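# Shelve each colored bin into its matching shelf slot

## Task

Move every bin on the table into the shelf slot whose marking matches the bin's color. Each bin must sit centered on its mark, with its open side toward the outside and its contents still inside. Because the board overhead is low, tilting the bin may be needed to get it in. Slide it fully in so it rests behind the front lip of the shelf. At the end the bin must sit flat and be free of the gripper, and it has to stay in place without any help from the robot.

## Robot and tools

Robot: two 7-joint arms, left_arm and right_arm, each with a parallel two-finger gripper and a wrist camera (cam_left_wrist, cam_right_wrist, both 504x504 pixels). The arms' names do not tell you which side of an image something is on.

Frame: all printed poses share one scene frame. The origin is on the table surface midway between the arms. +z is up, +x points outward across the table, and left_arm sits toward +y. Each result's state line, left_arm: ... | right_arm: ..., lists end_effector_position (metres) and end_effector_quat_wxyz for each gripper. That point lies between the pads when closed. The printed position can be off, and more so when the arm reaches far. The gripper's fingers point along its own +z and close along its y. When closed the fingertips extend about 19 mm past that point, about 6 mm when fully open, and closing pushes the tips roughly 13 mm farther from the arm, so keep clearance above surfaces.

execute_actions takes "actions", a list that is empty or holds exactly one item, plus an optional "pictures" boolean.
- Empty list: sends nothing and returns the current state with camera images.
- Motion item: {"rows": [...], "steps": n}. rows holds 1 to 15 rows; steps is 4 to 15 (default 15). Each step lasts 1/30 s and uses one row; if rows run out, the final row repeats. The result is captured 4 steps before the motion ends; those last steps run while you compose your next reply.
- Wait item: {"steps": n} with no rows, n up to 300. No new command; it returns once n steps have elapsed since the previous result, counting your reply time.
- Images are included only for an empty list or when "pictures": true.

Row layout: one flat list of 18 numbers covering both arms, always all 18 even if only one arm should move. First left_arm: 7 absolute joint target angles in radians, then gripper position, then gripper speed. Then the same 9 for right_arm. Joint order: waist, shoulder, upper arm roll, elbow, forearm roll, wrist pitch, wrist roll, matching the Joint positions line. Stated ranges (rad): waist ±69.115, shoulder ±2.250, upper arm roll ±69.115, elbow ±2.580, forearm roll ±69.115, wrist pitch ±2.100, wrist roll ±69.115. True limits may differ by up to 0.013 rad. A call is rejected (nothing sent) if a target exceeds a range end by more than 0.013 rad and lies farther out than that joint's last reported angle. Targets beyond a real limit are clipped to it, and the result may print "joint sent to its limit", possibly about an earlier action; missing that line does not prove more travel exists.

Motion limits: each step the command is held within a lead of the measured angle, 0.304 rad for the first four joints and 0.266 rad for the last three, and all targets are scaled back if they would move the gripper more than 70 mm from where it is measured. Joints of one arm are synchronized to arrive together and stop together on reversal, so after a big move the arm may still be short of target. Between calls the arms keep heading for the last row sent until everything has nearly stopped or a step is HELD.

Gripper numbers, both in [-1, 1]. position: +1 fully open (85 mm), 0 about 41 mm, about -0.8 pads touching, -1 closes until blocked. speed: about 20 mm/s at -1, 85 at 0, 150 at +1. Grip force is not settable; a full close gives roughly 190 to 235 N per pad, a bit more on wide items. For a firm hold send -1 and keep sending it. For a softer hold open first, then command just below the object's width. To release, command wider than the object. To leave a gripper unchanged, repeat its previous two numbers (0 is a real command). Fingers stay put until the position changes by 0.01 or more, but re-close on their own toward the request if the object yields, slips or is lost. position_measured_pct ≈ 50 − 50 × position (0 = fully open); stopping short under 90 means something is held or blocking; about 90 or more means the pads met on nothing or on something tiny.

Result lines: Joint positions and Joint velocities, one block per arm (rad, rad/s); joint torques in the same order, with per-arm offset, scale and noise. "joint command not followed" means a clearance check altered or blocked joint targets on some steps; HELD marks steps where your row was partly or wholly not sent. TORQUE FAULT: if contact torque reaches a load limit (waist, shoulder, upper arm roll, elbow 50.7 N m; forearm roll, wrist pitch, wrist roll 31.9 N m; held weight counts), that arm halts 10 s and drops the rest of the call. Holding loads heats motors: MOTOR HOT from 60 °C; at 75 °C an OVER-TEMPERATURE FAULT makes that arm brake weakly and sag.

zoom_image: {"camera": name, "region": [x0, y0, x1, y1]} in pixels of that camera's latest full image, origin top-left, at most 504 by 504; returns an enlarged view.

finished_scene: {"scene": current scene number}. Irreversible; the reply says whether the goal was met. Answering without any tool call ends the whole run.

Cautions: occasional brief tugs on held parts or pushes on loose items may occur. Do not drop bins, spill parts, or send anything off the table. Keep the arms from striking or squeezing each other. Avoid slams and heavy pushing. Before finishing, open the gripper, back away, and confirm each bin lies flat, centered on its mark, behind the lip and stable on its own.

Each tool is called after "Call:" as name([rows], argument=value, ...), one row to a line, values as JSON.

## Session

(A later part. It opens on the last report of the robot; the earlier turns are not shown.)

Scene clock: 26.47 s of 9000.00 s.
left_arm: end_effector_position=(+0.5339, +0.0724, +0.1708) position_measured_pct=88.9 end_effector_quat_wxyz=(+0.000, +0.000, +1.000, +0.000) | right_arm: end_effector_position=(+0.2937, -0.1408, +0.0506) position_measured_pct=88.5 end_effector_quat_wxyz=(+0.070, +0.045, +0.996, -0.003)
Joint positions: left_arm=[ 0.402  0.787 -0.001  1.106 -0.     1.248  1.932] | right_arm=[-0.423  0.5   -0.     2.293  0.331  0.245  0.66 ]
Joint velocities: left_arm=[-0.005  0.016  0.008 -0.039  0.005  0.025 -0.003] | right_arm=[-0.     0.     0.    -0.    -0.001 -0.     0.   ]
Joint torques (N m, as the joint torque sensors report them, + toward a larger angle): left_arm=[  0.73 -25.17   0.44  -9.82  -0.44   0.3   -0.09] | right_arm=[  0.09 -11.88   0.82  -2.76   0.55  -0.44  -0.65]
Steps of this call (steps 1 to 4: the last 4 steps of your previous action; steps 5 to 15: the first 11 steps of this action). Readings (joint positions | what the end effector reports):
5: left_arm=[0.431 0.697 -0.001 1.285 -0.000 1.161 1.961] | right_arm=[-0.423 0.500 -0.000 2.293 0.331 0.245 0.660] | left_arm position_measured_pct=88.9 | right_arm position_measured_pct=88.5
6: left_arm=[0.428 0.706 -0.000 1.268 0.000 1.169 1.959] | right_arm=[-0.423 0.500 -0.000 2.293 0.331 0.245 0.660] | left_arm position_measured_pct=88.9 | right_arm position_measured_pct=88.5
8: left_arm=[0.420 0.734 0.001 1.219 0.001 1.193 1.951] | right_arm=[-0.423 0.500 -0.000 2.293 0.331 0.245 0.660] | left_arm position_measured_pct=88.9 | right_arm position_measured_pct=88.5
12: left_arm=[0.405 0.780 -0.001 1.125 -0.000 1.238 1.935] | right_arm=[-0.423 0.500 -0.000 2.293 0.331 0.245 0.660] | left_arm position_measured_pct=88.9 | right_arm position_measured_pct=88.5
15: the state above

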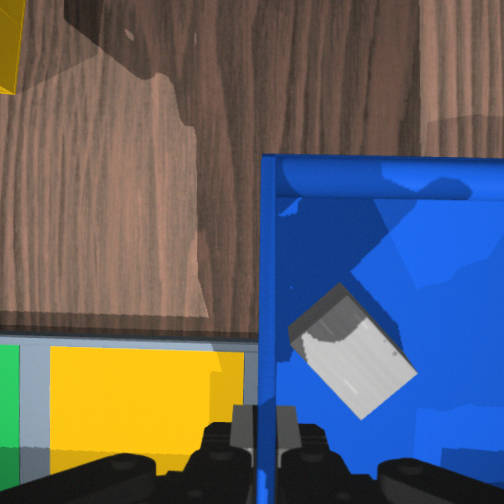

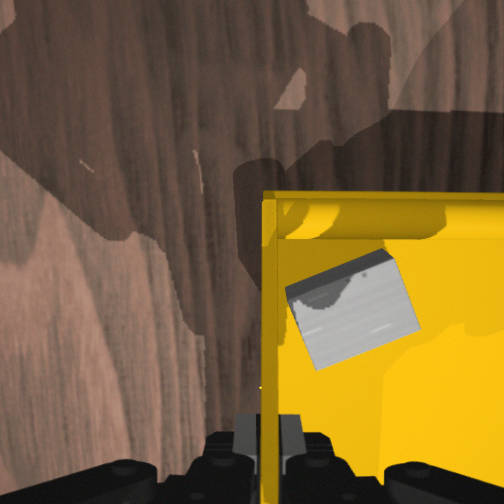

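Call:
execute_actions([
  {"rows":[[0.3965,0.825,0,1.155,0,1.162,1.909,-1,0,-0.423,0.500,0,2.293,0.331,0.245,0.660,-1,0]],"steps":8},
])

Call:
execute_actions([
  {"rows":[[0.3965,0.859,0,1.202,0,1.080,1.909,-1,0,-0.423,0.500,0,2.293,0.331,0.245,0.660,-1,0]],"steps":15},
], pictures=true)

Scene clock: 26.90 s of 9000.00 s.
left_arm: end_effector_position=(+0.5355, +0.0733, +0.1483) position_measured_pct=88.9 end_effector_quat_wxyz=(-0.001, +0.005, +1.000, -0.000) | right_arm: end_effector_position=(+0.2937, -0.1408, +0.0506) position_measured_pct=88.5 end_effector_quat_wxyz=(+0.070, +0.045, +0.996, -0.003)
Joint positions: left_arm=[0.398 0.812 0.    1.133 0.    1.198 1.919] | right_arm=[-0.423  0.5   -0.     2.293  0.331  0.245  0.66 ]
Joint velocities: left_arm=[-0.032  0.275 -0.006  0.4   -0.001 -0.652 -0.176] | right_arm=[-0.001 -0.    -0.     0.    -0.     0.    -0.   ]
Joint torques (N m, as the joint torque sensors report them, + toward a larger angle): left_arm=[ -0.47 -25.22   0.13  -9.41  -0.45   0.08   0.26] | right_arm=[  0.22 -12.01   0.79  -3.04   0.59  -0.3   -0.44]
Steps of this call (steps 1 to 4: the last 4 steps of your previous action; steps 5 to 9: the robot went on to your last target; steps 10 to 13: the first 4 steps of this action). Readings (joint positions | what the end effector reports):
10: left_arm=[0.401 0.792 0.000 1.105 0.000 1.248 1.932] | right_arm=[-0.423 0.500 -0.000 2.293 0.331 0.245 0.660] | left_arm position_measured_pct=88.9 | right_arm position_measured_pct=88.5
11: left_arm=[0.400 0.796 0.000 1.109 0.000 1.239 1.930] | right_arm=[-0.423 0.500 -0.000 2.293 0.331 0.245 0.660] | left_arm position_measured_pct=88.9 | right_arm position_measured_pct=88.5
13: the state above

Scene clock: 27.40 s of 9000.00 s.
left_arm: end_effector_position=(+0.5341, +0.0752, +0.0991) position_measured_pct=88.9 end_effector_quat_wxyz=(-0.001, +0.009, +1.000, +0.000) | right_arm: end_effector_position=(+0.2937, -0.1408, +0.0506) position_measured_pct=88.5 end_effector_quat_wxyz=(+0.070, +0.045, +0.996, -0.003)
Joint positions: left_arm=[0.396 0.861 0.    1.203 0.    1.08  1.909] | right_arm=[-0.423  0.5   -0.     2.293  0.331  0.245  0.66 ]
Joint velocities: left_arm=[-0.     0.002 -0.    -0.    -0.001 -0.001 -0.001] | right_arm=[-0.002 -0.     0.    -0.    -0.001 -0.    -0.   ]
Joint torques (N m, as the joint torque sensors report them, + toward a larger angle): left_arm=[  0.1  -26.76  -0.02  -9.36  -0.65  -0.08   0.05] | right_arm=[  0.05 -11.92   0.64  -2.79   0.62  -0.33  -0.48]
Steps of this call (steps 1 to 4: the last 4 steps of your previous action; steps 5 to 15: the first 11 steps of this action). Readings (joint positions | what the end effector reports):
5: left_arm=[0.397 0.828 -0.000 1.157 0.000 1.161 1.909] | right_arm=[-0.423 0.500 -0.000 2.293 0.331 0.245 0.660] | left_arm position_measured_pct=88.9 | right_arm position_measured_pct=88.5
6: left_arm=[0.397 0.831 0.000 1.161 0.000 1.152 1.909] | right_arm=[-0.423 0.500 -0.000 2.293 0.331 0.245 0.660] | left_arm position_measured_pct=88.9 | right_arm position_measured_pct=88.5
8: left_arm=[0.397 0.848 0.000 1.184 0.000 1.111 1.909] | right_arm=[-0.423 0.500 -0.000 2.293 0.331 0.245 0.660] | left_arm position_measured_pct=88.9 | right_arm position_measured_pct=88.5
12: left_arm=[0.397 0.861 0.000 1.203 0.000 1.081 1.909] | right_arm=[-0.423 0.500 -0.000 2.293 0.331 0.245 0.660] | left_arm position_measured_pct=88.9 | right_arm position_measured_pct=88.5
15: the state above

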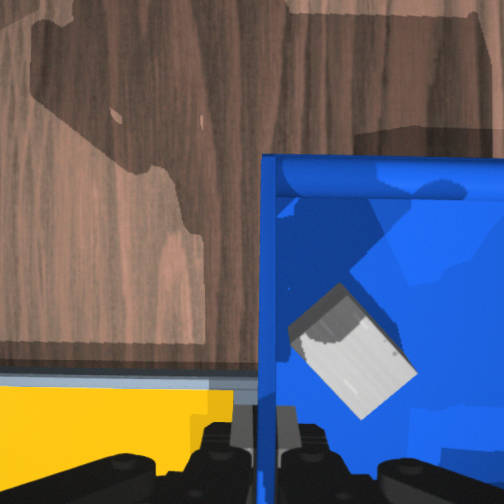

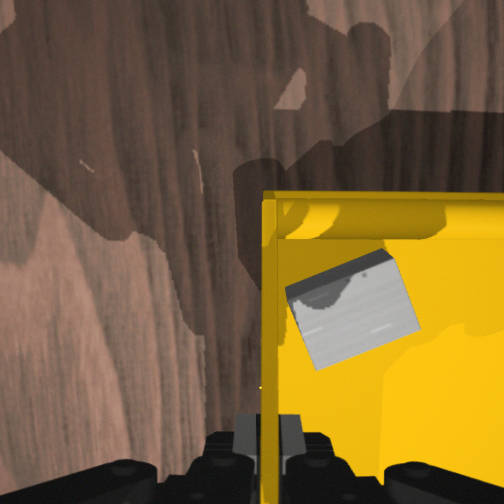

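Call:
execute_actions([
  {"rows":[[0.394,0.87,0,1.191,0,1.080,1.907,-1,0,-0.423,0.500,0,2.293,0.331,0.245,0.660,-1,0],[0.394,0.87,0,1.191,0,1.080,1.907,-1,0,-0.423,0.500,0,2.293,0.331,0.245,0.660,-1,0],[0.392,0.881,0,1.18,0,1.079,1.904,-1,0,-0.423,0.500,0,2.293,0.331,0.245,0.660,-1,0],[0.392,0.881,0,1.18,0,1.079,1.904,-1,0,-0.423,0.500,0,2.293,0.331,0.245,0.660,-1,0],[0.39,0.892,0,1.17,0,1.079,1.902,-1,0,-0.423,0.500,0,2.293,0.331,0.245,0.660,-1,0],[0.39,0.892,0,1.17,0,1.079,1.902,-1,0,-0.423,0.500,0,2.293,0.331,0.245,0.660,-1,0],[0.3875,0.904,0,1.159,0,1.078,1.900,-1,0,-0.423,0.500,0,2.293,0.331,0.245,0.660,-1,0]],"steps":15},
])

Call:
execute_actions([
  {"steps":8},
], pictures=true)

Scene clock: 28.10 s of 9000.00 s.
left_arm: end_effector_position=(+0.5469, +0.0762, +0.0846) position_measured_pct=88.9 end_effector_quat_wxyz=(-0.001, +0.009, +1.000, +0.000) | right_arm: end_effector_position=(+0.2937, -0.1408, +0.0506) position_measured_pct=88.5 end_effector_quat_wxyz=(+0.070, +0.045, +0.996, -0.003)
Joint positions: left_arm=[ 0.388  0.904 -0.     1.161  0.     1.078  1.9  ] | right_arm=[-0.423  0.5   -0.     2.293  0.331  0.245  0.66 ]
Joint velocities: left_arm=[-0.004  0.012  0.001 -0.024  0.     0.001 -0.002] | right_arm=[ 0.001  0.    -0.     0.    -0.001 -0.    -0.   ]
Joint torques (N m, as the joint torque sensors report them, + toward a larger angle): left_arm=[  0.39 -27.69   0.47  -8.97  -0.47   0.01  -0.08] | right_arm=[  0.03 -11.98   0.64  -2.86   0.12  -0.44  -0.59]
Steps of this call (steps 1 to 4: the last 4 steps of your previous action; steps 5 to 10: the robot went on to your last target; steps 11 to 21: the first 11 steps of this action). Readings (joint positions | what the end effector reports):
11: left_arm=[0.396 0.862 0.000 1.202 0.000 1.080 1.909] | right_arm=[-0.423 0.500 -0.000 2.293 0.331 0.245 0.660] | left_arm position_measured_pct=88.9 | right_arm position_measured_pct=88.5
12: left_arm=[0.395 0.866 0.001 1.198 0.000 1.080 1.908] | right_arm=[-0.423 0.500 -0.000 2.293 0.331 0.245 0.660] | left_arm position_measured_pct=88.9 | right_arm position_measured_pct=88.5
14: left_arm=[0.393 0.876 0.000 1.189 0.000 1.080 1.906] | right_arm=[-0.423 0.500 -0.000 2.293 0.331 0.245 0.660] | left_arm position_measured_pct=88.9 | right_arm position_measured_pct=88.5
18: left_arm=[0.389 0.897 0.000 1.168 0.000 1.079 1.902] | right_arm=[-0.423 0.500 -0.000 2.293 0.331 0.245 0.660] | left_arm position_measured_pct=88.9 | right_arm position_measured_pct=88.5
21: the state above

Scene clock: 28.37 s of 9000.00 s.
left_arm: end_effector_position=(+0.5471, +0.0761, +0.0839) position_measured_pct=88.9 end_effector_quat_wxyz=(-0.001, +0.009, +1.000, +0.000) | right_arm: end_effector_position=(+0.2937, -0.1408, +0.0506) position_measured_pct=88.5 end_effector_quat_wxyz=(+0.070, +0.045, +0.996, -0.003)
Joint positions: left_arm=[0.388 0.906 0.    1.16  0.    1.078 1.9  ] | right_arm=[-0.423  0.5   -0.     2.293  0.331  0.245  0.66 ]
Joint velocities: left_arm=[ 0.     0.001 -0.    -0.     0.001  0.     0.   ] | right_arm=[ 0.001 -0.     0.     0.001  0.001 -0.     0.   ]
Joint torques (N m, as the joint torque sensors report them, + toward a larger angle): left_arm=[  0.05 -26.62   0.07  -9.42  -0.57  -0.07   0.13] | right_arm=[ -0.03 -12.15   0.76  -3.08   0.6   -0.53  -0.43]
Kept back: nothing.
Steps of this call (steps 1 to 4: the last 4 steps of your previous action; steps 5 to 8: the robot went on to your last target). Readings (joint positions | what the end effector reports):
1: left_arm=[0.388 0.904 -0.000 1.161 0.000 1.078 1.900] | right_arm=[-0.423 0.500 -0.000 2.293 0.331 0.245 0.660] | left_arm position_measured_pct=88.9 | right_arm position_measured_pct=88.5
2: left_arm=[0.388 0.905 -0.000 1.160 0.000 1.078 1.900] | right_arm=[-0.423 0.500 -0.000 2.293 0.331 0.245 0.660] | left_arm position_measured_pct=88.9 | right_arm position_measured_pct=88.5
4: left_arm=[0.388 0.905 0.000 1.160 0.000 1.078 1.900] | right_arm=[-0.423 0.500 -0.000 2.293 0.331 0.245 0.660] | left_arm position_measured_pct=88.9 | right_arm position_measured_pct=88.5
8: the state above

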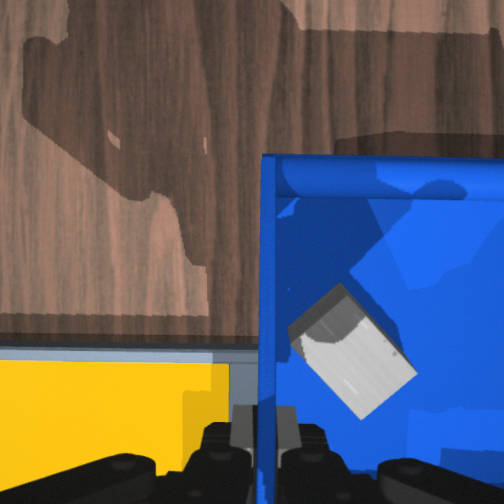

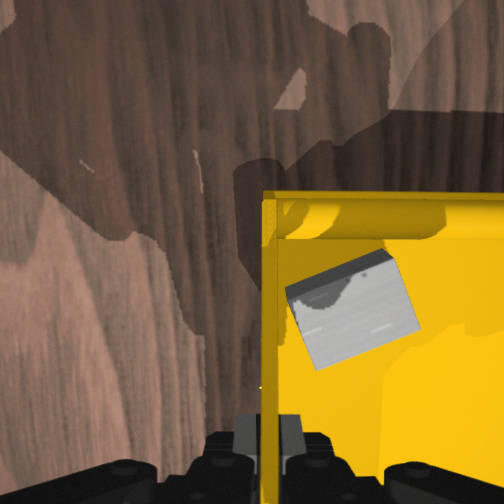

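Call:
execute_actions([
  {"rows":[[0.3875,0.910,0,1.1636,0,1.0675,1.900,-1,0,-0.423,0.500,0,2.293,0.331,0.245,0.660,-1,0]],"steps":15},
])

Scene clock: 28.87 s of 9000.00 s.
left_arm: end_effector_position=(+0.5471, +0.0761, +0.0789) position_measured_pct=88.9 end_effector_quat_wxyz=(-0.001, +0.009, +1.000, +0.000) | right_arm: end_effector_position=(+0.2937, -0.1408, +0.0506) position_measured_pct=88.5 end_effector_quat_wxyz=(+0.070, +0.045, +0.996, -0.003)
Joint positions: left_arm=[0.387 0.912 0.    1.164 0.    1.067 1.9  ] | right_arm=[-0.423  0.5   -0.     2.293  0.331  0.245  0.66 ]
Joint velocities: left_arm=[-0.     0.001 -0.     0.    -0.001 -0.     0.001] | right_arm=[ 0.    -0.    -0.     0.001  0.     0.     0.   ]
Joint torques (N m, as the joint torque sensors report them, + toward a larger angle): left_arm=[  0.02 -26.92   0.08  -9.3   -0.64  -0.11  -0.05] | right_arm=[  0.31 -12.23   0.78  -2.86   0.39  -0.41  -0.54]
Steps of this call (steps 1 to 4: the robot went on to your last target; steps 5 to 15: the first 11 steps of this action). Readings (joint positions | what the end effector reports):
5: left_arm=[0.388 0.907 0.000 1.160 0.000 1.077 1.900] | right_arm=[-0.423 0.500 -0.000 2.293 0.331 0.245 0.660] | left_arm position_measured_pct=88.9 | right_arm position_measured_pct=88.5
6: left_arm=[0.388 0.909 0.000 1.162 0.000 1.073 1.900] | right_arm=[-0.423 0.500 -0.000 2.293 0.331 0.245 0.660] | left_arm position_measured_pct=88.9 | right_arm position_measured_pct=88.5
8: left_arm=[0.388 0.911 0.000 1.164 0.000 1.069 1.900] | right_arm=[-0.423 0.500 -0.000 2.293 0.331 0.245 0.660] | left_arm position_measured_pct=88.9 | right_arm position_measured_pct=88.5
12: left_arm=[0.387 0.912 0.000 1.164 0.000 1.068 1.900] | right_arm=[-0.423 0.500 -0.000 2.293 0.331 0.245 0.660] | left_arm position_measured_pct=88.9 | right_arm position_measured_pct=88.5
15: the state above

Call:
execute_actions([
  {"rows":[[0.386,0.917,0,1.148,0,1.076,1.898,-1,0,-0.423,0.500,0,2.293,0.331,0.245,0.660,-1,0],[0.384,0.924,0,1.132,0,1.085,1.897,-1,0,-0.423,0.500,0,2.293,0.331,0.245,0.660,-1,0],[0.3826,0.932,0,1.116,0,1.094,1.895,-1,0,-0.423,0.500,0,2.293,0.331,0.245,0.660,-1,0],[0.381,0.939,0,1.100,0,1.102,1.894,-1,0,-0.423,0.500,0,2.293,0.331,0.245,0.660,-1,0],[0.379,0.946,0,1.084,0,1.111,1.892,-1,0,-0.423,0.500,0,2.293,0.331,0.245,0.660,-1,0],[0.3777,0.953,0,1.068,0,1.120,1.890,-1,0,-0.423,0.500,0,2.293,0.331,0.245,0.660,-1,0],[0.376,0.960,0,1.052,0,1.129,1.889,-1,0,-0.423,0.500,0,2.293,0.331,0.245,0.660,-1,0],[0.3745,0.967,0,1.036,0,1.138,1.887,-1,0,-0.423,0.500,0,2.293,0.331,0.245,0.660,-1,0],[0.373,0.974,0,1.020,0,1.146,1.886,-1,0,-0.423,0.500,0,2.293,0.331,0.245,0.660,-1,0],[0.3712,0.981,0,1.0044,0,1.155,1.884,-1,0,-0.423,0.500,0,2.293,0.331,0.245,0.660,-1,0]],"steps":15},
])

Call:
execute_actions([
  {"steps":10},
], pictures=true)

Scene clock: 29.53 s of 9000.00 s.
left_arm: end_effector_position=(+0.5729, +0.0755, +0.0789) position_measured_pct=88.9 end_effector_quat_wxyz=(-0.001, +0.009, +1.000, +0.000) | right_arm: end_effector_position=(+0.2937, -0.1408, +0.0506) position_measured_pct=88.5 end_effector_quat_wxyz=(+0.070, +0.045, +0.996, -0.003)
Joint positions: left_arm=[0.374 0.969 0.    1.037 0.    1.137 1.887] | right_arm=[-0.423  0.5   -0.     2.293  0.331  0.245  0.66 ]
Joint velocities: left_arm=[-0.043  0.179 -0.001 -0.43  -0.001  0.232 -0.044] | right_arm=[-0.001 -0.    -0.     0.001 -0.    -0.     0.   ]
Joint torques (N m, as the joint torque sensors report them, + toward a larger angle): left_arm=[ -0.18 -28.37   0.08  -9.2   -0.44  -0.2   -0.01] | right_arm=[  0.02 -11.99   0.51  -3.13   0.43  -0.53  -0.65]
Steps of this call (steps 1 to 4: the last 4 steps of your previous action; steps 5 to 9: the robot went on to your last target; steps 10 to 20: the first 11 steps of this action). Readings (joint positions | what the end effector reports):
10: left_arm=[0.387 0.913 0.000 1.164 0.000 1.068 1.900] | right_arm=[-0.423 0.500 -0.000 2.293 0.331 0.245 0.660] | left_arm position_measured_pct=88.9 | right_arm position_measured_pct=88.5
11: left_arm=[0.387 0.916 0.000 1.158 0.000 1.071 1.899] | right_arm=[-0.423 0.500 -0.000 2.293 0.331 0.245 0.660] | left_arm position_measured_pct=88.9 | right_arm position_measured_pct=88.5
13: left_arm=[0.385 0.926 0.000 1.138 0.000 1.082 1.897] | right_arm=[-0.423 0.500 -0.000 2.293 0.331 0.245 0.660] | left_arm position_measured_pct=88.9 | right_arm position_measured_pct=88.5
17: left_arm=[0.379 0.950 0.000 1.083 0.000 1.112 1.892] | right_arm=[-0.423 0.500 -0.000 2.293 0.331 0.245 0.660] | left_arm position_measured_pct=88.9 | right_arm position_measured_pct=88.5
20: the state above

Scene clock: 29.87 s of 9000.00 s.
left_arm: end_effector_position=(+0.5791, +0.0755, +0.0797) position_measured_pct=88.9 end_effector_quat_wxyz=(-0.001, +0.009, +1.000, +0.000) | right_arm: end_effector_position=(+0.2937, -0.1408, +0.0506) position_measured_pct=88.5 end_effector_quat_wxyz=(+0.070, +0.045, +0.996, -0.003)
Joint positions: left_arm=[0.371 0.982 0.    1.005 0.    1.155 1.884] | right_arm=[-0.423  0.5   -0.     2.293  0.331  0.245  0.66 ]
Joint velocities: left_arm=[-0.001  0.005 -0.001 -0.001  0.     0.001 -0.   ] | right_arm=[ 0.002  0.     0.    -0.     0.     0.     0.   ]
Joint torques (N m, as the joint torque sensors report them, + toward a larger angle): left_arm=[ -0.11 -28.32   0.25  -9.86  -0.68  -0.11  -0.04] | right_arm=[ -0.1  -12.13   0.68  -2.92   0.41  -0.31  -0.49]
Kept back: nothing.
Steps of this call (steps 1 to 4: the last 4 steps of your previous action; steps 5 to 10: the robot went on to your last target). Readings (joint positions | what the end effector reports):
1: left_arm=[0.373 0.975 0.000 1.024 0.000 1.144 1.886] | right_arm=[-0.423 0.500 -0.000 2.293 0.331 0.245 0.660] | left_arm position_measured_pct=88.9 | right_arm position_measured_pct=88.5
2: left_arm=[0.372 0.978 -0.000 1.015 0.000 1.150 1.885] | right_arm=[-0.423 0.500 -0.000 2.293 0.331 0.245 0.660] | left_arm position_measured_pct=88.9 | right_arm position_measured_pct=88.5
4: left_arm=[0.371 0.980 -0.000 1.007 0.000 1.154 1.884] | right_arm=[-0.423 0.500 -0.000 2.293 0.331 0.245 0.660] | left_arm position_measured_pct=88.9 | right_arm position_measured_pct=88.5
8: left_arm=[0.371 0.982 0.000 1.005 0.000 1.155 1.884] | right_arm=[-0.423 0.500 -0.000 2.293 0.331 0.245 0.660] | left_arm position_measured_pct=88.9 | right_arm position_measured_pct=88.5
10: the state above

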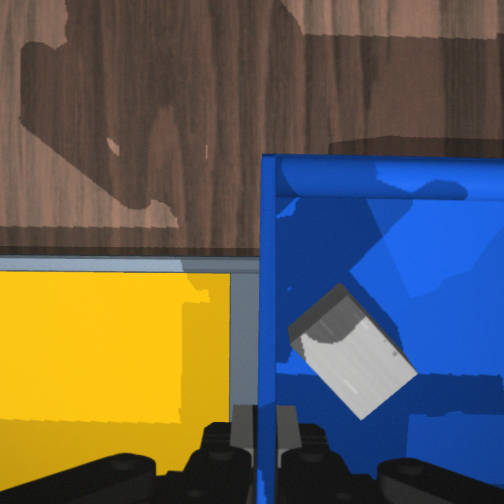

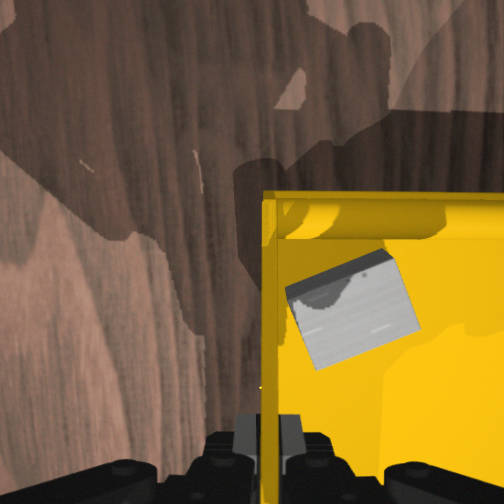

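Call:
execute_actions([
  {"rows":[[0.370,0.987,0,0.993,-0.003,1.151,1.884,-1,0,-0.423,0.500,0,2.293,0.331,0.245,0.660,-1,0],[0.3686,0.993,0,0.981,-0.007,1.147,1.884,-1,0,-0.423,0.500,0,2.293,0.331,0.245,0.660,-1,0],[0.3686,0.993,0,0.981,-0.007,1.147,1.884,-1,0,-0.423,0.500,0,2.293,0.331,0.245,0.660,-1,0],[0.3673,0.9985,0,0.970,-0.010,1.143,1.884,-1,0,-0.423,0.500,0,2.293,0.331,0.245,0.660,-1,0],[0.3673,0.9985,0,0.970,-0.010,1.143,1.884,-1,0,-0.423,0.500,0,2.293,0.331,0.245,0.660,-1,0],[0.366,1.004,0,0.958,-0.013,1.139,1.884,-1,0,-0.423,0.500,0,2.293,0.331,0.245,0.660,-1,0],[0.366,1.004,0,0.958,-0.013,1.139,1.884,-1,0,-0.423,0.500,0,2.293,0.331,0.245,0.660,-1,0],[0.3647,1.010,0,0.947,-0.017,1.135,1.884,-1,0,-0.423,0.500,0,2.293,0.331,0.245,0.660,-1,0],[0.3647,1.010,0,0.947,-0.017,1.135,1.884,-1,0,-0.423,0.500,0,2.293,0.331,0.245,0.660,-1,0],[0.3634,1.016,0,0.935,-0.020,1.1316,1.884,-1,0,-0.423,0.500,0,2.293,0.331,0.245,0.660,-1,0]],"steps":15},
])

Call:
execute_actions([
  {"steps":10},
], pictures=true)

Scene clock: 30.80 s of 9000.00 s.
left_arm: end_effector_position=(+0.6068, +0.0759, +0.0776) position_measured_pct=88.9 end_effector_quat_wxyz=(+0.025, +0.009, +1.000, -0.000) | right_arm: end_effector_position=(+0.2937, -0.1408, +0.0506) position_measured_pct=88.5 end_effector_quat_wxyz=(+0.070, +0.045, +0.996, -0.003)
Joint positions: left_arm=[ 0.364  1.013  0.     0.946 -0.017  1.135  1.884] | right_arm=[-0.423  0.5   -0.     2.293  0.331  0.245  0.66 ]
Joint velocities: left_arm=[-0.019  0.087 -0.    -0.171 -0.049 -0.058  0.   ] | right_arm=[-0. -0. -0. -0.  0. -0.  0.]
Joint torques (N m, as the joint torque sensors report them, + toward a larger angle): left_arm=[ -0.02 -28.55  -0.01 -10.45  -0.61  -0.38  -0.05] | right_arm=[ -0.13 -12.07   0.8   -2.94   0.52  -0.45  -0.45]
Steps of this call (steps 1 to 17: the robot went on to your last target; steps 18 to 28: the first 11 steps of this action). Readings (joint positions | what the end effector reports):
18: left_arm=[0.371 0.984 0.000 1.004 0.000 1.155 1.884] | right_arm=[-0.423 0.500 -0.000 2.293 0.331 0.245 0.660] | left_arm position_measured_pct=88.9 | right_arm position_measured_pct=88.5
19: left_arm=[0.371 0.987 0.000 1.000 -0.001 1.154 1.884] | right_arm=[-0.423 0.500 -0.000 2.293 0.331 0.245 0.660] | left_arm position_measured_pct=88.9 | right_arm position_measured_pct=88.5
21: left_arm=[0.369 0.994 0.000 0.987 -0.005 1.149 1.884] | right_arm=[-0.423 0.500 -0.000 2.293 0.331 0.245 0.660] | left_arm position_measured_pct=88.9 | right_arm position_measured_pct=88.5
25: left_arm=[0.366 1.004 0.000 0.963 -0.012 1.140 1.884] | right_arm=[-0.423 0.500 -0.000 2.293 0.331 0.245 0.660] | left_arm position_measured_pct=88.9 | right_arm position_measured_pct=88.5
28: the state above

Scene clock: 31.13 s of 9000.00 s.
left_arm: end_effector_position=(+0.6111, +0.0760, +0.0773) position_measured_pct=88.9 end_effector_quat_wxyz=(+0.029, +0.009, +1.000, -0.000) | right_arm: end_effector_position=(+0.2937, -0.1408, +0.0506) position_measured_pct=88.5 end_effector_quat_wxyz=(+0.070, +0.045, +0.996, -0.003)
Joint positions: left_arm=[ 0.363  1.018  0.     0.936 -0.02   1.132  1.884] | right_arm=[-0.423  0.5   -0.     2.293  0.331  0.245  0.66 ]
Joint velocities: left_arm=[-0.     0.001  0.    -0.002 -0.    -0.001  0.   ] | right_arm=[ 0.     0.     0.     0.001  0.     0.    -0.   ]
Joint torques (N m, as the joint torque sensors report them, + toward a larger angle): left_arm=[  0.01 -29.46   0.06 -10.1   -0.61  -0.32   0.02] | right_arm=[ -0.08 -12.15   0.68  -3.08   0.53  -0.55  -0.52]
Kept back: nothing.
Steps of this call (steps 1 to 4: the last 4 steps of your previous action; steps 5 to 10: the robot went on to your last target). Readings (joint positions | what the end effector reports):
1: left_arm=[0.364 1.016 0.000 0.941 -0.018 1.133 1.884] | right_arm=[-0.423 0.500 -0.000 2.293 0.331 0.245 0.660] | left_arm position_measured_pct=88.9 | right_arm position_measured_pct=88.5
2: left_arm=[0.364 1.016 -0.000 0.938 -0.019 1.132 1.884] | right_arm=[-0.423 0.500 -0.000 2.293 0.331 0.245 0.660] | left_arm position_measured_pct=88.9 | right_arm position_measured_pct=88.5
4: left_arm=[0.363 1.017 0.000 0.937 -0.019 1.132 1.884] | right_arm=[-0.423 0.500 -0.000 2.293 0.331 0.245 0.660] | left_arm position_measured_pct=88.9 | right_arm position_measured_pct=88.5
8: left_arm=[0.363 1.018 0.000 0.936 -0.020 1.132 1.884] | right_arm=[-0.423 0.500 -0.000 2.293 0.331 0.245 0.660] | left_arm position_measured_pct=88.9 | right_arm position_measured_pct=88.5
10: the state above

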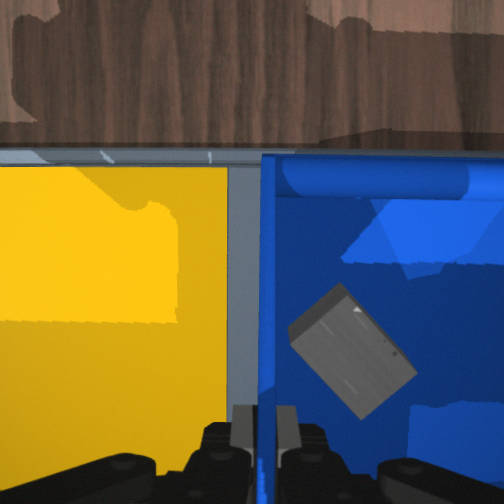

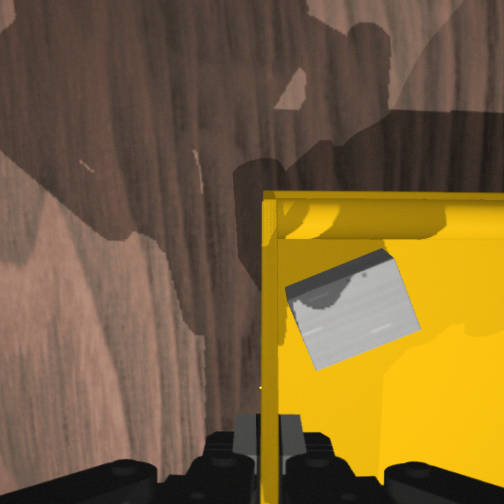

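Call:
execute_actions([
  {"rows":[[0.3615,1.025,0,0.914,-0.020,1.143,1.882,-1,0,-0.423,0.500,0,2.293,0.331,0.245,0.660,-1,0],[0.3615,1.025,0,0.914,-0.020,1.143,1.882,-1,0,-0.423,0.500,0,2.293,0.331,0.245,0.660,-1,0],[0.3615,1.025,0,0.914,-0.020,1.143,1.882,-1,0,-0.423,0.500,0,2.293,0.331,0.245,0.660,-1,0],[0.3615,1.025,0,0.914,-0.020,1.143,1.882,-1,0,-0.423,0.500,0,2.293,0.331,0.245,0.660,-1,0],[0.3615,1.025,0,0.914,-0.020,1.143,1.882,-1,0,-0.423,0.500,0,2.293,0.331,0.245,0.660,-1,0],[0.3627,1.021,0,0.929,-0.023,1.125,1.885,-1,0,-0.423,0.500,0,2.293,0.331,0.245,0.660,-1,0],[0.3638,1.017,0,0.944,-0.027,1.106,1.888,-1,0,-0.423,0.500,0,2.293,0.331,0.245,0.660,-1,0],[0.365,1.013,0,0.958,-0.030,1.088,1.892,-1,0,-0.423,0.500,0,2.293,0.331,0.245,0.660,-1,0],[0.366,1.009,0,0.973,-0.033,1.070,1.895,-1,0,-0.423,0.500,0,2.293,0.331,0.245,0.660,-1,0],[0.3672,1.005,0,0.988,-0.036,1.052,1.898,-1,0,-0.423,0.500,0,2.293,0.331,0.245,0.660,-1,0],[0.3684,1.001,0,1.003,-0.040,1.033,1.901,-1,0,-0.423,0.500,0,2.293,0.331,0.245,0.660,-1,0],[0.3695,0.997,0,1.018,-0.043,1.015,1.904,-1,0,-0.423,0.500,0,2.293,0.331,0.245,0.660,-1,0],[0.3707,0.993,0,1.032,-0.046,0.997,1.908,-1,0,-0.423,0.500,0,2.293,0.331,0.245,0.660,-1,0],[0.3718,0.989,0,1.047,-0.050,0.979,1.911,-1,0,-0.423,0.500,0,2.293,0.331,0.245,0.660,-1,0],[0.373,0.985,0,1.062,-0.053,0.9605,1.914,-1,0,-0.423,0.500,0,2.293,0.331,0.245,0.660,-1,0]],"steps":15},
])

Call:
execute_actions([
  {"steps":16},
], pictures=true)

Scene clock: 32.20 s of 9000.00 s.
left_arm: end_effector_position=(+0.6155, +0.0761, +0.0732) position_measured_pct=88.9 end_effector_quat_wxyz=(+0.043, +0.009, +0.999, -0.000) | right_arm: end_effector_position=(+0.2937, -0.1408, +0.0506) position_measured_pct=88.5 end_effector_quat_wxyz=(+0.070, +0.045, +0.996, -0.003)
Joint positions: left_arm=[ 0.365  1.013  0.     0.965 -0.031  1.082  1.893] | right_arm=[-0.423  0.5   -0.     2.293  0.331  0.245  0.66 ]
Joint velocities: left_arm=[ 0.03  -0.103  0.001  0.389 -0.086 -0.486  0.085] | right_arm=[ 0.002  0.     0.     0.     0.    -0.    -0.   ]
Joint torques (N m, as the joint torque sensors report them, + toward a larger angle): left_arm=[  0.12 -29.12   0.08  -9.81  -0.63  -0.47  -0.12] | right_arm=[  0.28 -11.8    0.83  -2.93   0.29  -0.59  -0.44]
Steps of this call (steps 1 to 15: the robot went on to your last target; steps 16 to 21: nothing new was sent; steps 22 to 32: the first 11 steps of this action). Readings (joint positions | what the end effector reports):
22: left_arm=[0.363 1.019 0.000 0.935 -0.020 1.132 1.884] | right_arm=[-0.423 0.500 -0.000 2.293 0.331 0.245 0.660] | left_arm position_measured_pct=88.9 | right_arm position_measured_pct=88.5
23: left_arm=[0.363 1.022 0.000 0.930 -0.020 1.135 1.884] | right_arm=[-0.423 0.500 -0.000 2.293 0.331 0.245 0.660] | left_arm position_measured_pct=88.9 | right_arm position_measured_pct=88.5
25: left_arm=[0.362 1.026 0.000 0.919 -0.020 1.141 1.882] | right_arm=[-0.423 0.500 -0.000 2.293 0.331 0.245 0.660] | left_arm position_measured_pct=88.9 | right_arm position_measured_pct=88.5
29: left_arm=[0.363 1.022 0.000 0.931 -0.023 1.126 1.885] | right_arm=[-0.423 0.500 -0.000 2.293 0.331 0.245 0.660] | left_arm position_measured_pct=88.9 | right_arm position_measured_pct=88.5
32: the state above

Scene clock: 32.73 s of 9000.00 s.
left_arm: end_effector_position=(+0.6150, +0.0762, +0.0632) position_measured_pct=88.9 end_effector_quat_wxyz=(+0.069, +0.009, +0.998, -0.000) | right_arm: end_effector_position=(+0.2937, -0.1408, +0.0506) position_measured_pct=88.5 end_effector_quat_wxyz=(+0.070, +0.045, +0.996, -0.003)
Joint positions: left_arm=[ 0.373  0.987  0.     1.063 -0.053  0.961  1.914] | right_arm=[-0.423  0.5   -0.     2.293  0.331  0.245  0.66 ]
Joint velocities: left_arm=[ 0.    -0.002  0.    -0.    -0.001 -0.     0.   ] | right_arm=[ 0.001  0.    -0.     0.001 -0.     0.     0.   ]
Joint torques (N m, as the joint torque sensors report them, + toward a larger angle): left_arm=[ -0.11 -28.88  -0.05 -10.04  -0.65  -0.64  -0.1 ] | right_arm=[  0.11 -12.08   0.42  -3.01   0.5   -0.43  -0.5 ]
Kept back: nothing.
Steps of this call (steps 1 to 4: the last 4 steps of your previous action; steps 5 to 16: the robot went on to your last target). Readings (joint positions | what the end effector reports):
1: left_arm=[0.366 1.009 0.000 0.978 -0.034 1.066 1.896] | right_arm=[-0.423 0.500 -0.000 2.293 0.331 0.245 0.660] | left_arm position_measured_pct=88.9 | right_arm position_measured_pct=88.5
2: left_arm=[0.368 1.006 0.000 0.992 -0.037 1.048 1.898] | right_arm=[-0.423 0.500 -0.000 2.293 0.331 0.245 0.660] | left_arm position_measured_pct=88.9 | right_arm position_measured_pct=88.5
4: left_arm=[0.370 0.998 0.000 1.020 -0.043 1.013 1.905] | right_arm=[-0.423 0.500 -0.000 2.293 0.331 0.245 0.660] | left_arm position_measured_pct=88.9 | right_arm position_measured_pct=88.5
8: left_arm=[0.373 0.989 0.000 1.059 -0.052 0.964 1.914] | right_arm=[-0.423 0.500 -0.000 2.293 0.331 0.245 0.660] | left_arm position_measured_pct=88.9 | right_arm position_measured_pct=88.5
16: the state above

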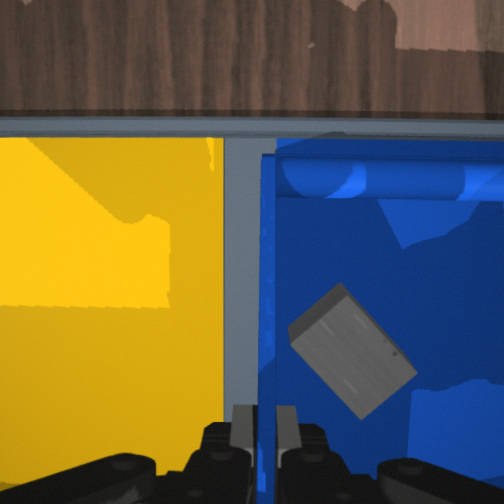

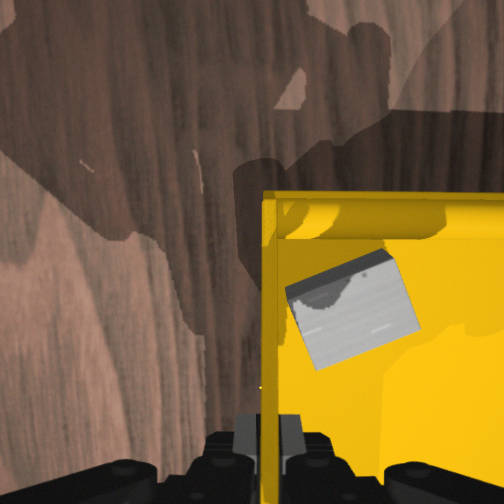

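Call:
execute_actions([
  {"rows":[[0.369,0.997,0,1.050,-0.053,0.9605,1.910,-1,0,-0.423,0.500,0,2.293,0.331,0.245,0.660,-1,0]],"steps":15},
], pictures=true)

Scene clock: 33.30 s of 9000.00 s.
left_arm: end_effector_position=(+0.6185, +0.0778, +0.0592) position_measured_pct=88.9 end_effector_quat_wxyz=(+0.069, +0.009, +0.998, -0.000) | right_arm: end_effector_position=(+0.2937, -0.1408, +0.0506) position_measured_pct=88.5 end_effector_quat_wxyz=(+0.070, +0.045, +0.996, -0.003)
Joint positions: left_arm=[ 0.369  0.999  0.     1.051 -0.053  0.961  1.91 ] | right_arm=[-0.423  0.5   -0.     2.293  0.331  0.245  0.66 ]
Joint velocities: left_arm=[-0.     0.001 -0.     0.001 -0.001  0.    -0.   ] | right_arm=[-0.001  0.    -0.    -0.     0.    -0.    -0.   ]
Joint torques (N m, as the joint torque sensors report them, + toward a larger angle): left_arm=[ -0.07 -28.94  -0.05 -10.06  -0.74  -0.63  -0.02] | right_arm=[  0.27 -11.79   0.79  -3.05   0.52  -0.34  -0.54]
Steps of this call (steps 1 to 6: the robot went on to your last target; steps 7 to 17: the first 11 steps of this action). Readings (joint positions | what the end effector reports):
7: left_arm=[0.373 0.988 0.000 1.062 -0.053 0.961 1.914] | right_arm=[-0.423 0.500 -0.000 2.293 0.331 0.245 0.660] | left_arm position_measured_pct=88.9 | right_arm position_measured_pct=88.5
8: left_arm=[0.371 0.993 0.001 1.057 -0.052 0.961 1.913] | right_arm=[-0.423 0.500 -0.000 2.293 0.331 0.245 0.660] | left_arm position_measured_pct=88.9 | right_arm position_measured_pct=88.5
10: left_arm=[0.370 0.998 0.000 1.053 -0.053 0.961 1.911] | right_arm=[-0.423 0.500 -0.000 2.293 0.331 0.245 0.660] | left_arm position_measured_pct=88.9 | right_arm position_measured_pct=88.5
14: left_arm=[0.369 0.999 0.000 1.051 -0.053 0.961 1.910] | right_arm=[-0.423 0.500 -0.000 2.293 0.331 0.245 0.660] | left_arm position_measured_pct=88.9 | right_arm position_measured_pct=88.5
17: the state above

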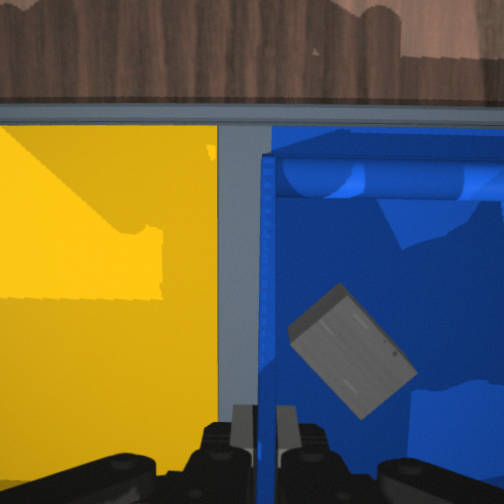

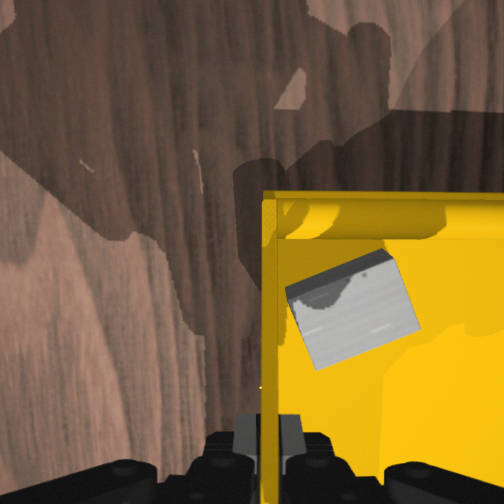

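Still no contact; another 3 mm down, 3 mm in.

Call:
execute_actions([
  {"rows":[[0.3675,1.008,0,1.037,-0.053,0.9625,1.9085,-1,0,-0.423,0.500,0,2.293,0.331,0.245,0.660,-1,0]],"steps":15},
], pictures=true)

Scene clock: 33.80 s of 9000.00 s.
left_arm: end_effector_position=(+0.6220, +0.0773, +0.0577) position_measured_pct=88.9 end_effector_quat_wxyz=(+0.070, +0.009, +0.997, -0.001) | right_arm: end_effector_position=(+0.2937, -0.1408, +0.0506) position_measured_pct=88.5 end_effector_quat_wxyz=(+0.070, +0.045, +0.996, -0.003)
Joint positions: left_arm=[ 0.368  1.008  0.     1.038 -0.053  0.963  1.909] | right_arm=[-0.423  0.5   -0.     2.293  0.331  0.245  0.66 ]
Joint velocities: left_arm=[ 0.001  0.001  0.    -0.001  0.001  0.001 -0.   ] | right_arm=[-0.    -0.    -0.    -0.     0.001  0.    -0.   ]
Joint torques (N m, as the joint torque sensors report them, + toward a larger angle): left_arm=[ -0.4  -25.78  -0.16  -9.21  -0.67  -0.83   0.02] | right_arm=[ -0.24 -11.79   0.91  -3.     0.4   -0.46  -0.42]
Steps of this call (steps 1 to 4: the last 4 steps of your previous action; steps 5 to 15: the first 11 steps of this action). Readings (joint positions | what the end effector reports):
5: left_arm=[0.369 1.000 0.000 1.050 -0.053 0.961 1.910] | right_arm=[-0.423 0.500 -0.000 2.293 0.331 0.245 0.660] | left_arm position_measured_pct=88.9 | right_arm position_measured_pct=88.5
6: left_arm=[0.368 1.004 0.000 1.045 -0.053 0.962 1.910] | right_arm=[-0.423 0.500 -0.000 2.293 0.331 0.245 0.660] | left_arm position_measured_pct=88.9 | right_arm position_measured_pct=88.5
8: left_arm=[0.368 1.007 0.000 1.039 -0.053 0.963 1.909] | right_arm=[-0.423 0.500 -0.000 2.293 0.331 0.245 0.660] | left_arm position_measured_pct=88.9 | right_arm position_measured_pct=88.5
12: left_arm=[0.368 1.007 0.000 1.038 -0.053 0.963 1.909] | right_arm=[-0.423 0.500 -0.000 2.293 0.331 0.245 0.660] | left_arm position_measured_pct=88.9 | right_arm position_measured_pct=88.5
15: the state above

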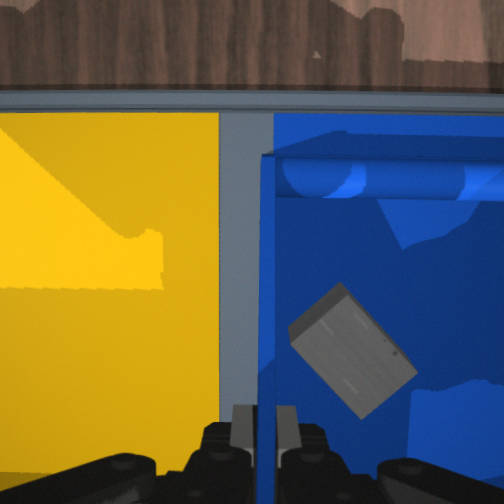

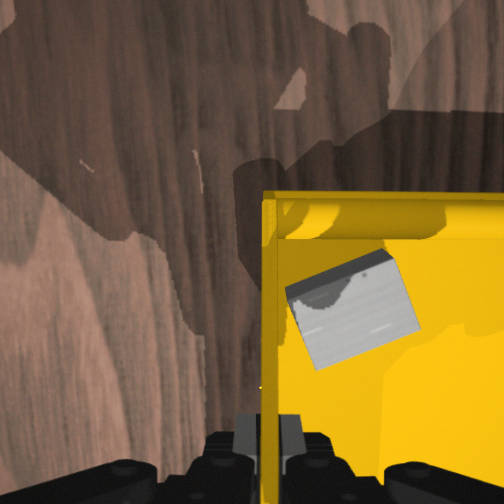

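Call:
execute_actions([
  {"rows":[[0.366,1.012,0,1.024,-0.053,0.9705,1.907,-1,0,-0.423,0.500,0,2.293,0.331,0.245,0.660,-1,0],[0.366,1.012,0,1.024,-0.053,0.9705,1.907,-1,0,-0.423,0.500,0,2.293,0.331,0.245,0.660,-1,0],[0.366,1.012,0,1.024,-0.053,0.9705,1.907,-1,0,-0.423,0.500,0,2.293,0.331,0.245,0.660,-1,0],[0.3645,1.018,0,1.011,-0.053,0.9775,1.906,-1,0,-0.423,0.500,0,2.293,0.331,0.245,0.660,-1,0]],"steps":15},
], pictures=true)

Scene clock: 34.40 s of 9000.00 s.
left_arm: end_effector_position=(+0.6254, +0.0772, +0.0580) position_measured_pct=88.9 end_effector_quat_wxyz=(+0.069, +0.008, +0.998, -0.000) | right_arm: end_effector_position=(+0.2937, -0.1408, +0.0506) position_measured_pct=88.5 end_effector_quat_wxyz=(+0.070, +0.045, +0.996, -0.003)
Joint positions: left_arm=[ 0.366  1.017  0.001  1.013 -0.052  0.981  1.907] | right_arm=[-0.423  0.5   -0.     2.293  0.331  0.245  0.66 ]
Joint velocities: left_arm=[ 0.     0.003 -0.    -0.003 -0.     0.002 -0.   ] | right_arm=[ 0.001  0.    -0.    -0.    -0.001 -0.     0.   ]
Joint torques (N m, as the joint torque sensors report them, + toward a larger angle): left_arm=[ -0.84 -26.12  -0.7  -10.62  -1.15  -1.98  -0.32] | right_arm=[ -0.08 -12.1    0.62  -3.12   0.53  -0.32  -0.48]
Steps of this call (steps 1 to 4: the last 4 steps of your previous action; steps 5 to 7: the robot went on to your last target; steps 8 to 18: the first 11 steps of this action). Readings (joint positions | what the end effector reports):
8: left_arm=[0.368 1.008 0.000 1.037 -0.053 0.964 1.909] | right_arm=[-0.423 0.500 -0.000 2.293 0.331 0.245 0.660] | left_arm position_measured_pct=88.9 | right_arm position_measured_pct=88.5
9: left_arm=[0.367 1.010 0.001 1.032 -0.052 0.967 1.908] | right_arm=[-0.423 0.500 -0.000 2.293 0.331 0.245 0.660] | left_arm position_measured_pct=88.9 | right_arm position_measured_pct=88.5
11: left_arm=[0.366 1.013 0.001 1.026 -0.052 0.970 1.907] | right_arm=[-0.423 0.500 -0.000 2.293 0.331 0.245 0.660] | left_arm position_measured_pct=88.9 | right_arm position_measured_pct=88.5
15: left_arm=[0.366 1.017 0.001 1.014 -0.052 0.980 1.907] | right_arm=[-0.423 0.500 -0.000 2.293 0.331 0.245 0.660] | left_arm position_measured_pct=88.9 | right_arm position_measured_pct=88.5
18: the state above

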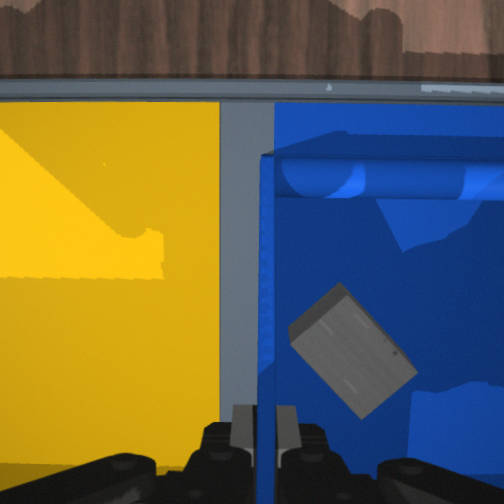

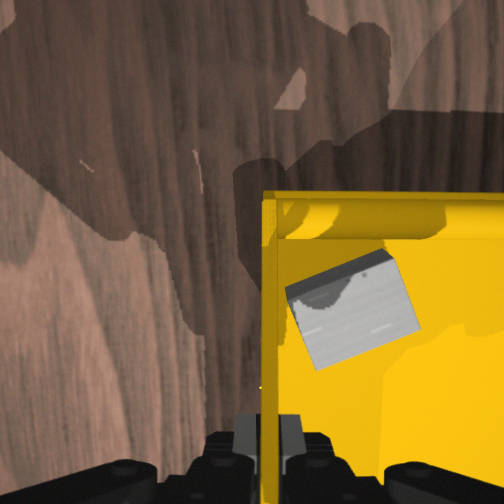

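Call:
execute_actions([
  {"rows":[[0.366,1.015,0,1.014,-0.053,0.981,1.907,-0.2,0,-0.425,0.364,0,2.235,0.19,0.44,0.80,-1,0]],"steps":12},
])

Call:
execute_actions([
  {"rows":[[0.372,0.85,0,1.10,-0.053,1.06,1.907,-0.2,0,-0.417,0.415,0,2.095,0.09,0.58,0.935,-1,0]],"steps":10},
])

Call:
execute_actions([
  {"rows":[[0.29,0.75,0,1.10,-0.045,1.16,1.825,-0.2,0,-0.408,0.473,0,1.956,0,0.712,1.063,-1,0]],"steps":15},
], pictures=true)

Scene clock: 35.10 s of 9000.00 s.
left_arm: end_effector_position=(+0.6257, +0.0779, +0.0593) position_measured_pct=73.0 end_effector_quat_wxyz=(+0.070, +0.008, +0.998, +0.000) | right_arm: end_effector_position=(+0.2953, -0.1411, +0.0931) position_measured_pct=88.5 end_effector_quat_wxyz=(+0.069, +0.049, +0.996, -0.007)
Joint positions: left_arm=[ 0.366  1.015 -0.     1.014 -0.053  0.981  1.907] | right_arm=[-0.425  0.384  0.     2.243  0.21   0.413  0.781]
Joint velocities: left_arm=[-0.001 -0.002 -0.    -0.001 -0.001  0.001 -0.   ] | right_arm=[-0.004 -0.329 -0.002 -0.169 -0.435  0.598  0.432]
Joint torques (N m, as the joint torque sensors report them, + toward a larger angle): left_arm=[  0.12 -26.67   0.05  -8.86  -0.47  -0.55  -0.04] | right_arm=[ 0.32 -9.78  0.98 -3.87  0.31 -0.32 -0.75]
Steps of this call (steps 1 to 4: the last 4 steps of your previous action; steps 5 to 13: the robot went on to your last target; steps 14 to 21: the first 8 steps of this action). Readings (joint positions | what the end effector reports):
14: left_arm=[0.366 1.017 0.001 1.014 -0.052 0.981 1.907] | right_arm=[-0.423 0.498 -0.000 2.293 0.330 0.246 0.661] | left_arm position_measured_pct=88.9 | right_arm position_measured_pct=88.5
15: left_arm=[0.366 1.016 0.001 1.015 -0.052 0.981 1.907] | right_arm=[-0.423 0.492 -0.000 2.291 0.325 0.254 0.666] | left_arm position_measured_pct=88.9 | right_arm position_measured_pct=88.5
17: left_arm=[0.366 1.016 0.000 1.014 -0.053 0.981 1.907] | right_arm=[-0.424 0.463 -0.000 2.280 0.297 0.293 0.693] | left_arm position_measured_pct=84.5 | right_arm position_measured_pct=88.5
21: the state above

Scene clock: 35.43 s of 9000.00 s.
left_arm: end_effector_position=(+0.6119, +0.0810, +0.1013) position_measured_pct=59.9 end_effector_quat_wxyz=(+0.071, +0.009, +0.997, +0.000) | right_arm: end_effector_position=(+0.3049, -0.1318, +0.1011) position_measured_pct=88.5 end_effector_quat_wxyz=(+0.047, +0.041, +0.998, -0.010)
Joint positions: left_arm=[ 0.369  0.929 -0.     1.059 -0.053  1.019  1.907] | right_arm=[-0.419  0.399  0.     2.155  0.133  0.521  0.877]
Joint velocities: left_arm=[ 0.03  -0.8    0.002  0.397 -0.001  0.404  0.001] | right_arm=[ 0.031  0.214  0.    -0.714 -0.521  0.701  0.709]
Joint torques (N m, as the joint torque sensors report them, + toward a larger angle): left_arm=[  0.41 -28.79   0.36  -9.79  -0.46  -0.66   0.01] | right_arm=[ -0.14 -14.83   0.45  -5.27   0.61  -0.22  -0.71]
Steps of this call (steps 1 to 4: the last 4 steps of your previous action; steps 5 to 10: the first 6 steps of this action). Readings (joint positions | what the end effector reports):
5: left_arm=[0.366 1.014 -0.000 1.015 -0.053 0.981 1.907] | right_arm=[-0.425 0.369 -0.000 2.235 0.189 0.441 0.801] | left_arm position_measured_pct=61.1 | right_arm position_measured_pct=88.5
6: left_arm=[0.366 1.008 -0.000 1.018 -0.053 0.984 1.907] | right_arm=[-0.424 0.372 -0.000 2.229 0.186 0.447 0.806] | left_arm position_measured_pct=60.7 | right_arm position_measured_pct=88.5
8: left_arm=[0.367 0.979 -0.000 1.034 -0.053 0.996 1.907] | right_arm=[-0.422 0.382 0.000 2.202 0.167 0.474 0.831] | left_arm position_measured_pct=60.3 | right_arm position_measured_pct=88.5
10: the state above

Scene clock: 35.93 s of 9000.00 s.
left_arm: end_effector_position=(+0.5921, +0.1382, +0.1963) position_measured_pct=59.9 end_effector_quat_wxyz=(+0.068, +0.006, +0.998, +0.005) | right_arm: end_effector_position=(+0.3294, -0.0996, +0.1105) position_measured_pct=88.5 end_effector_quat_wxyz=(+0.001, +0.010, +1.000, +0.000)
Joint positions: left_arm=[ 0.292  0.753 -0.001  1.099 -0.045  1.16   1.825] | right_arm=[-0.409  0.471 -0.     1.958  0.     0.711  1.063]
Joint velocities: left_arm=[-0.012 -0.019  0.027  0.012  0.011  0.005 -0.001] | right_arm=[ 0.004  0.011  0.    -0.031 -0.014  0.036  0.019]
Joint torques (N m, as the joint torque sensors report them, + toward a larger angle): left_arm=[ -0.29 -23.75  -0.19  -9.64  -0.61  -0.66   0.31] | right_arm=[  0.42 -15.17   0.94  -5.48   0.48   0.32  -0.47]
Steps of this call (steps 1 to 4: the last 4 steps of your previous action; steps 5 to 15: the first 11 steps of this action). Readings (joint positions | what the end effector reports):
5: left_arm=[0.371 0.854 0.001 1.096 -0.053 1.060 1.907] | right_arm=[-0.417 0.414 -0.000 2.096 0.090 0.580 0.935] | left_arm position_measured_pct=59.9 | right_arm position_measured_pct=88.5
6: left_arm=[0.366 0.844 0.002 1.099 -0.052 1.067 1.903] | right_arm=[-0.417 0.418 -0.000 2.090 0.086 0.586 0.940] | left_arm position_measured_pct=59.9 | right_arm position_measured_pct=88.5
8: left_arm=[0.341 0.808 0.003 1.101 -0.049 1.097 1.881] | right_arm=[-0.414 0.432 0.000 2.062 0.069 0.612 0.965] | left_arm position_measured_pct=59.9 | right_arm position_measured_pct=88.5
12: left_arm=[0.294 0.756 -0.003 1.098 -0.047 1.156 1.828] | right_arm=[-0.409 0.466 0.000 1.977 0.013 0.692 1.045] | left_arm position_measured_pct=59.9 | right_arm position_measured_pct=88.5
15: the state above

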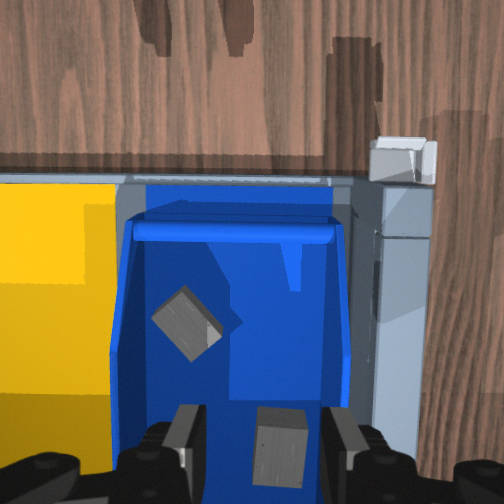

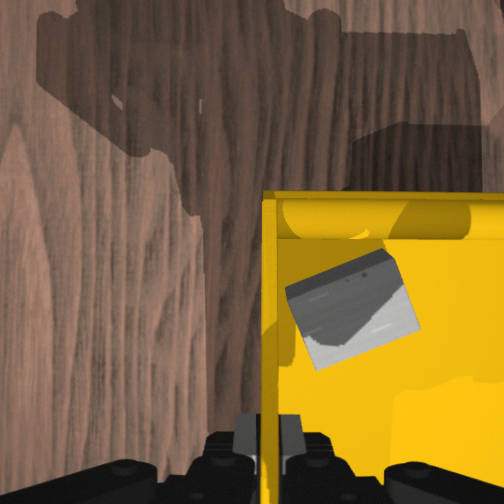

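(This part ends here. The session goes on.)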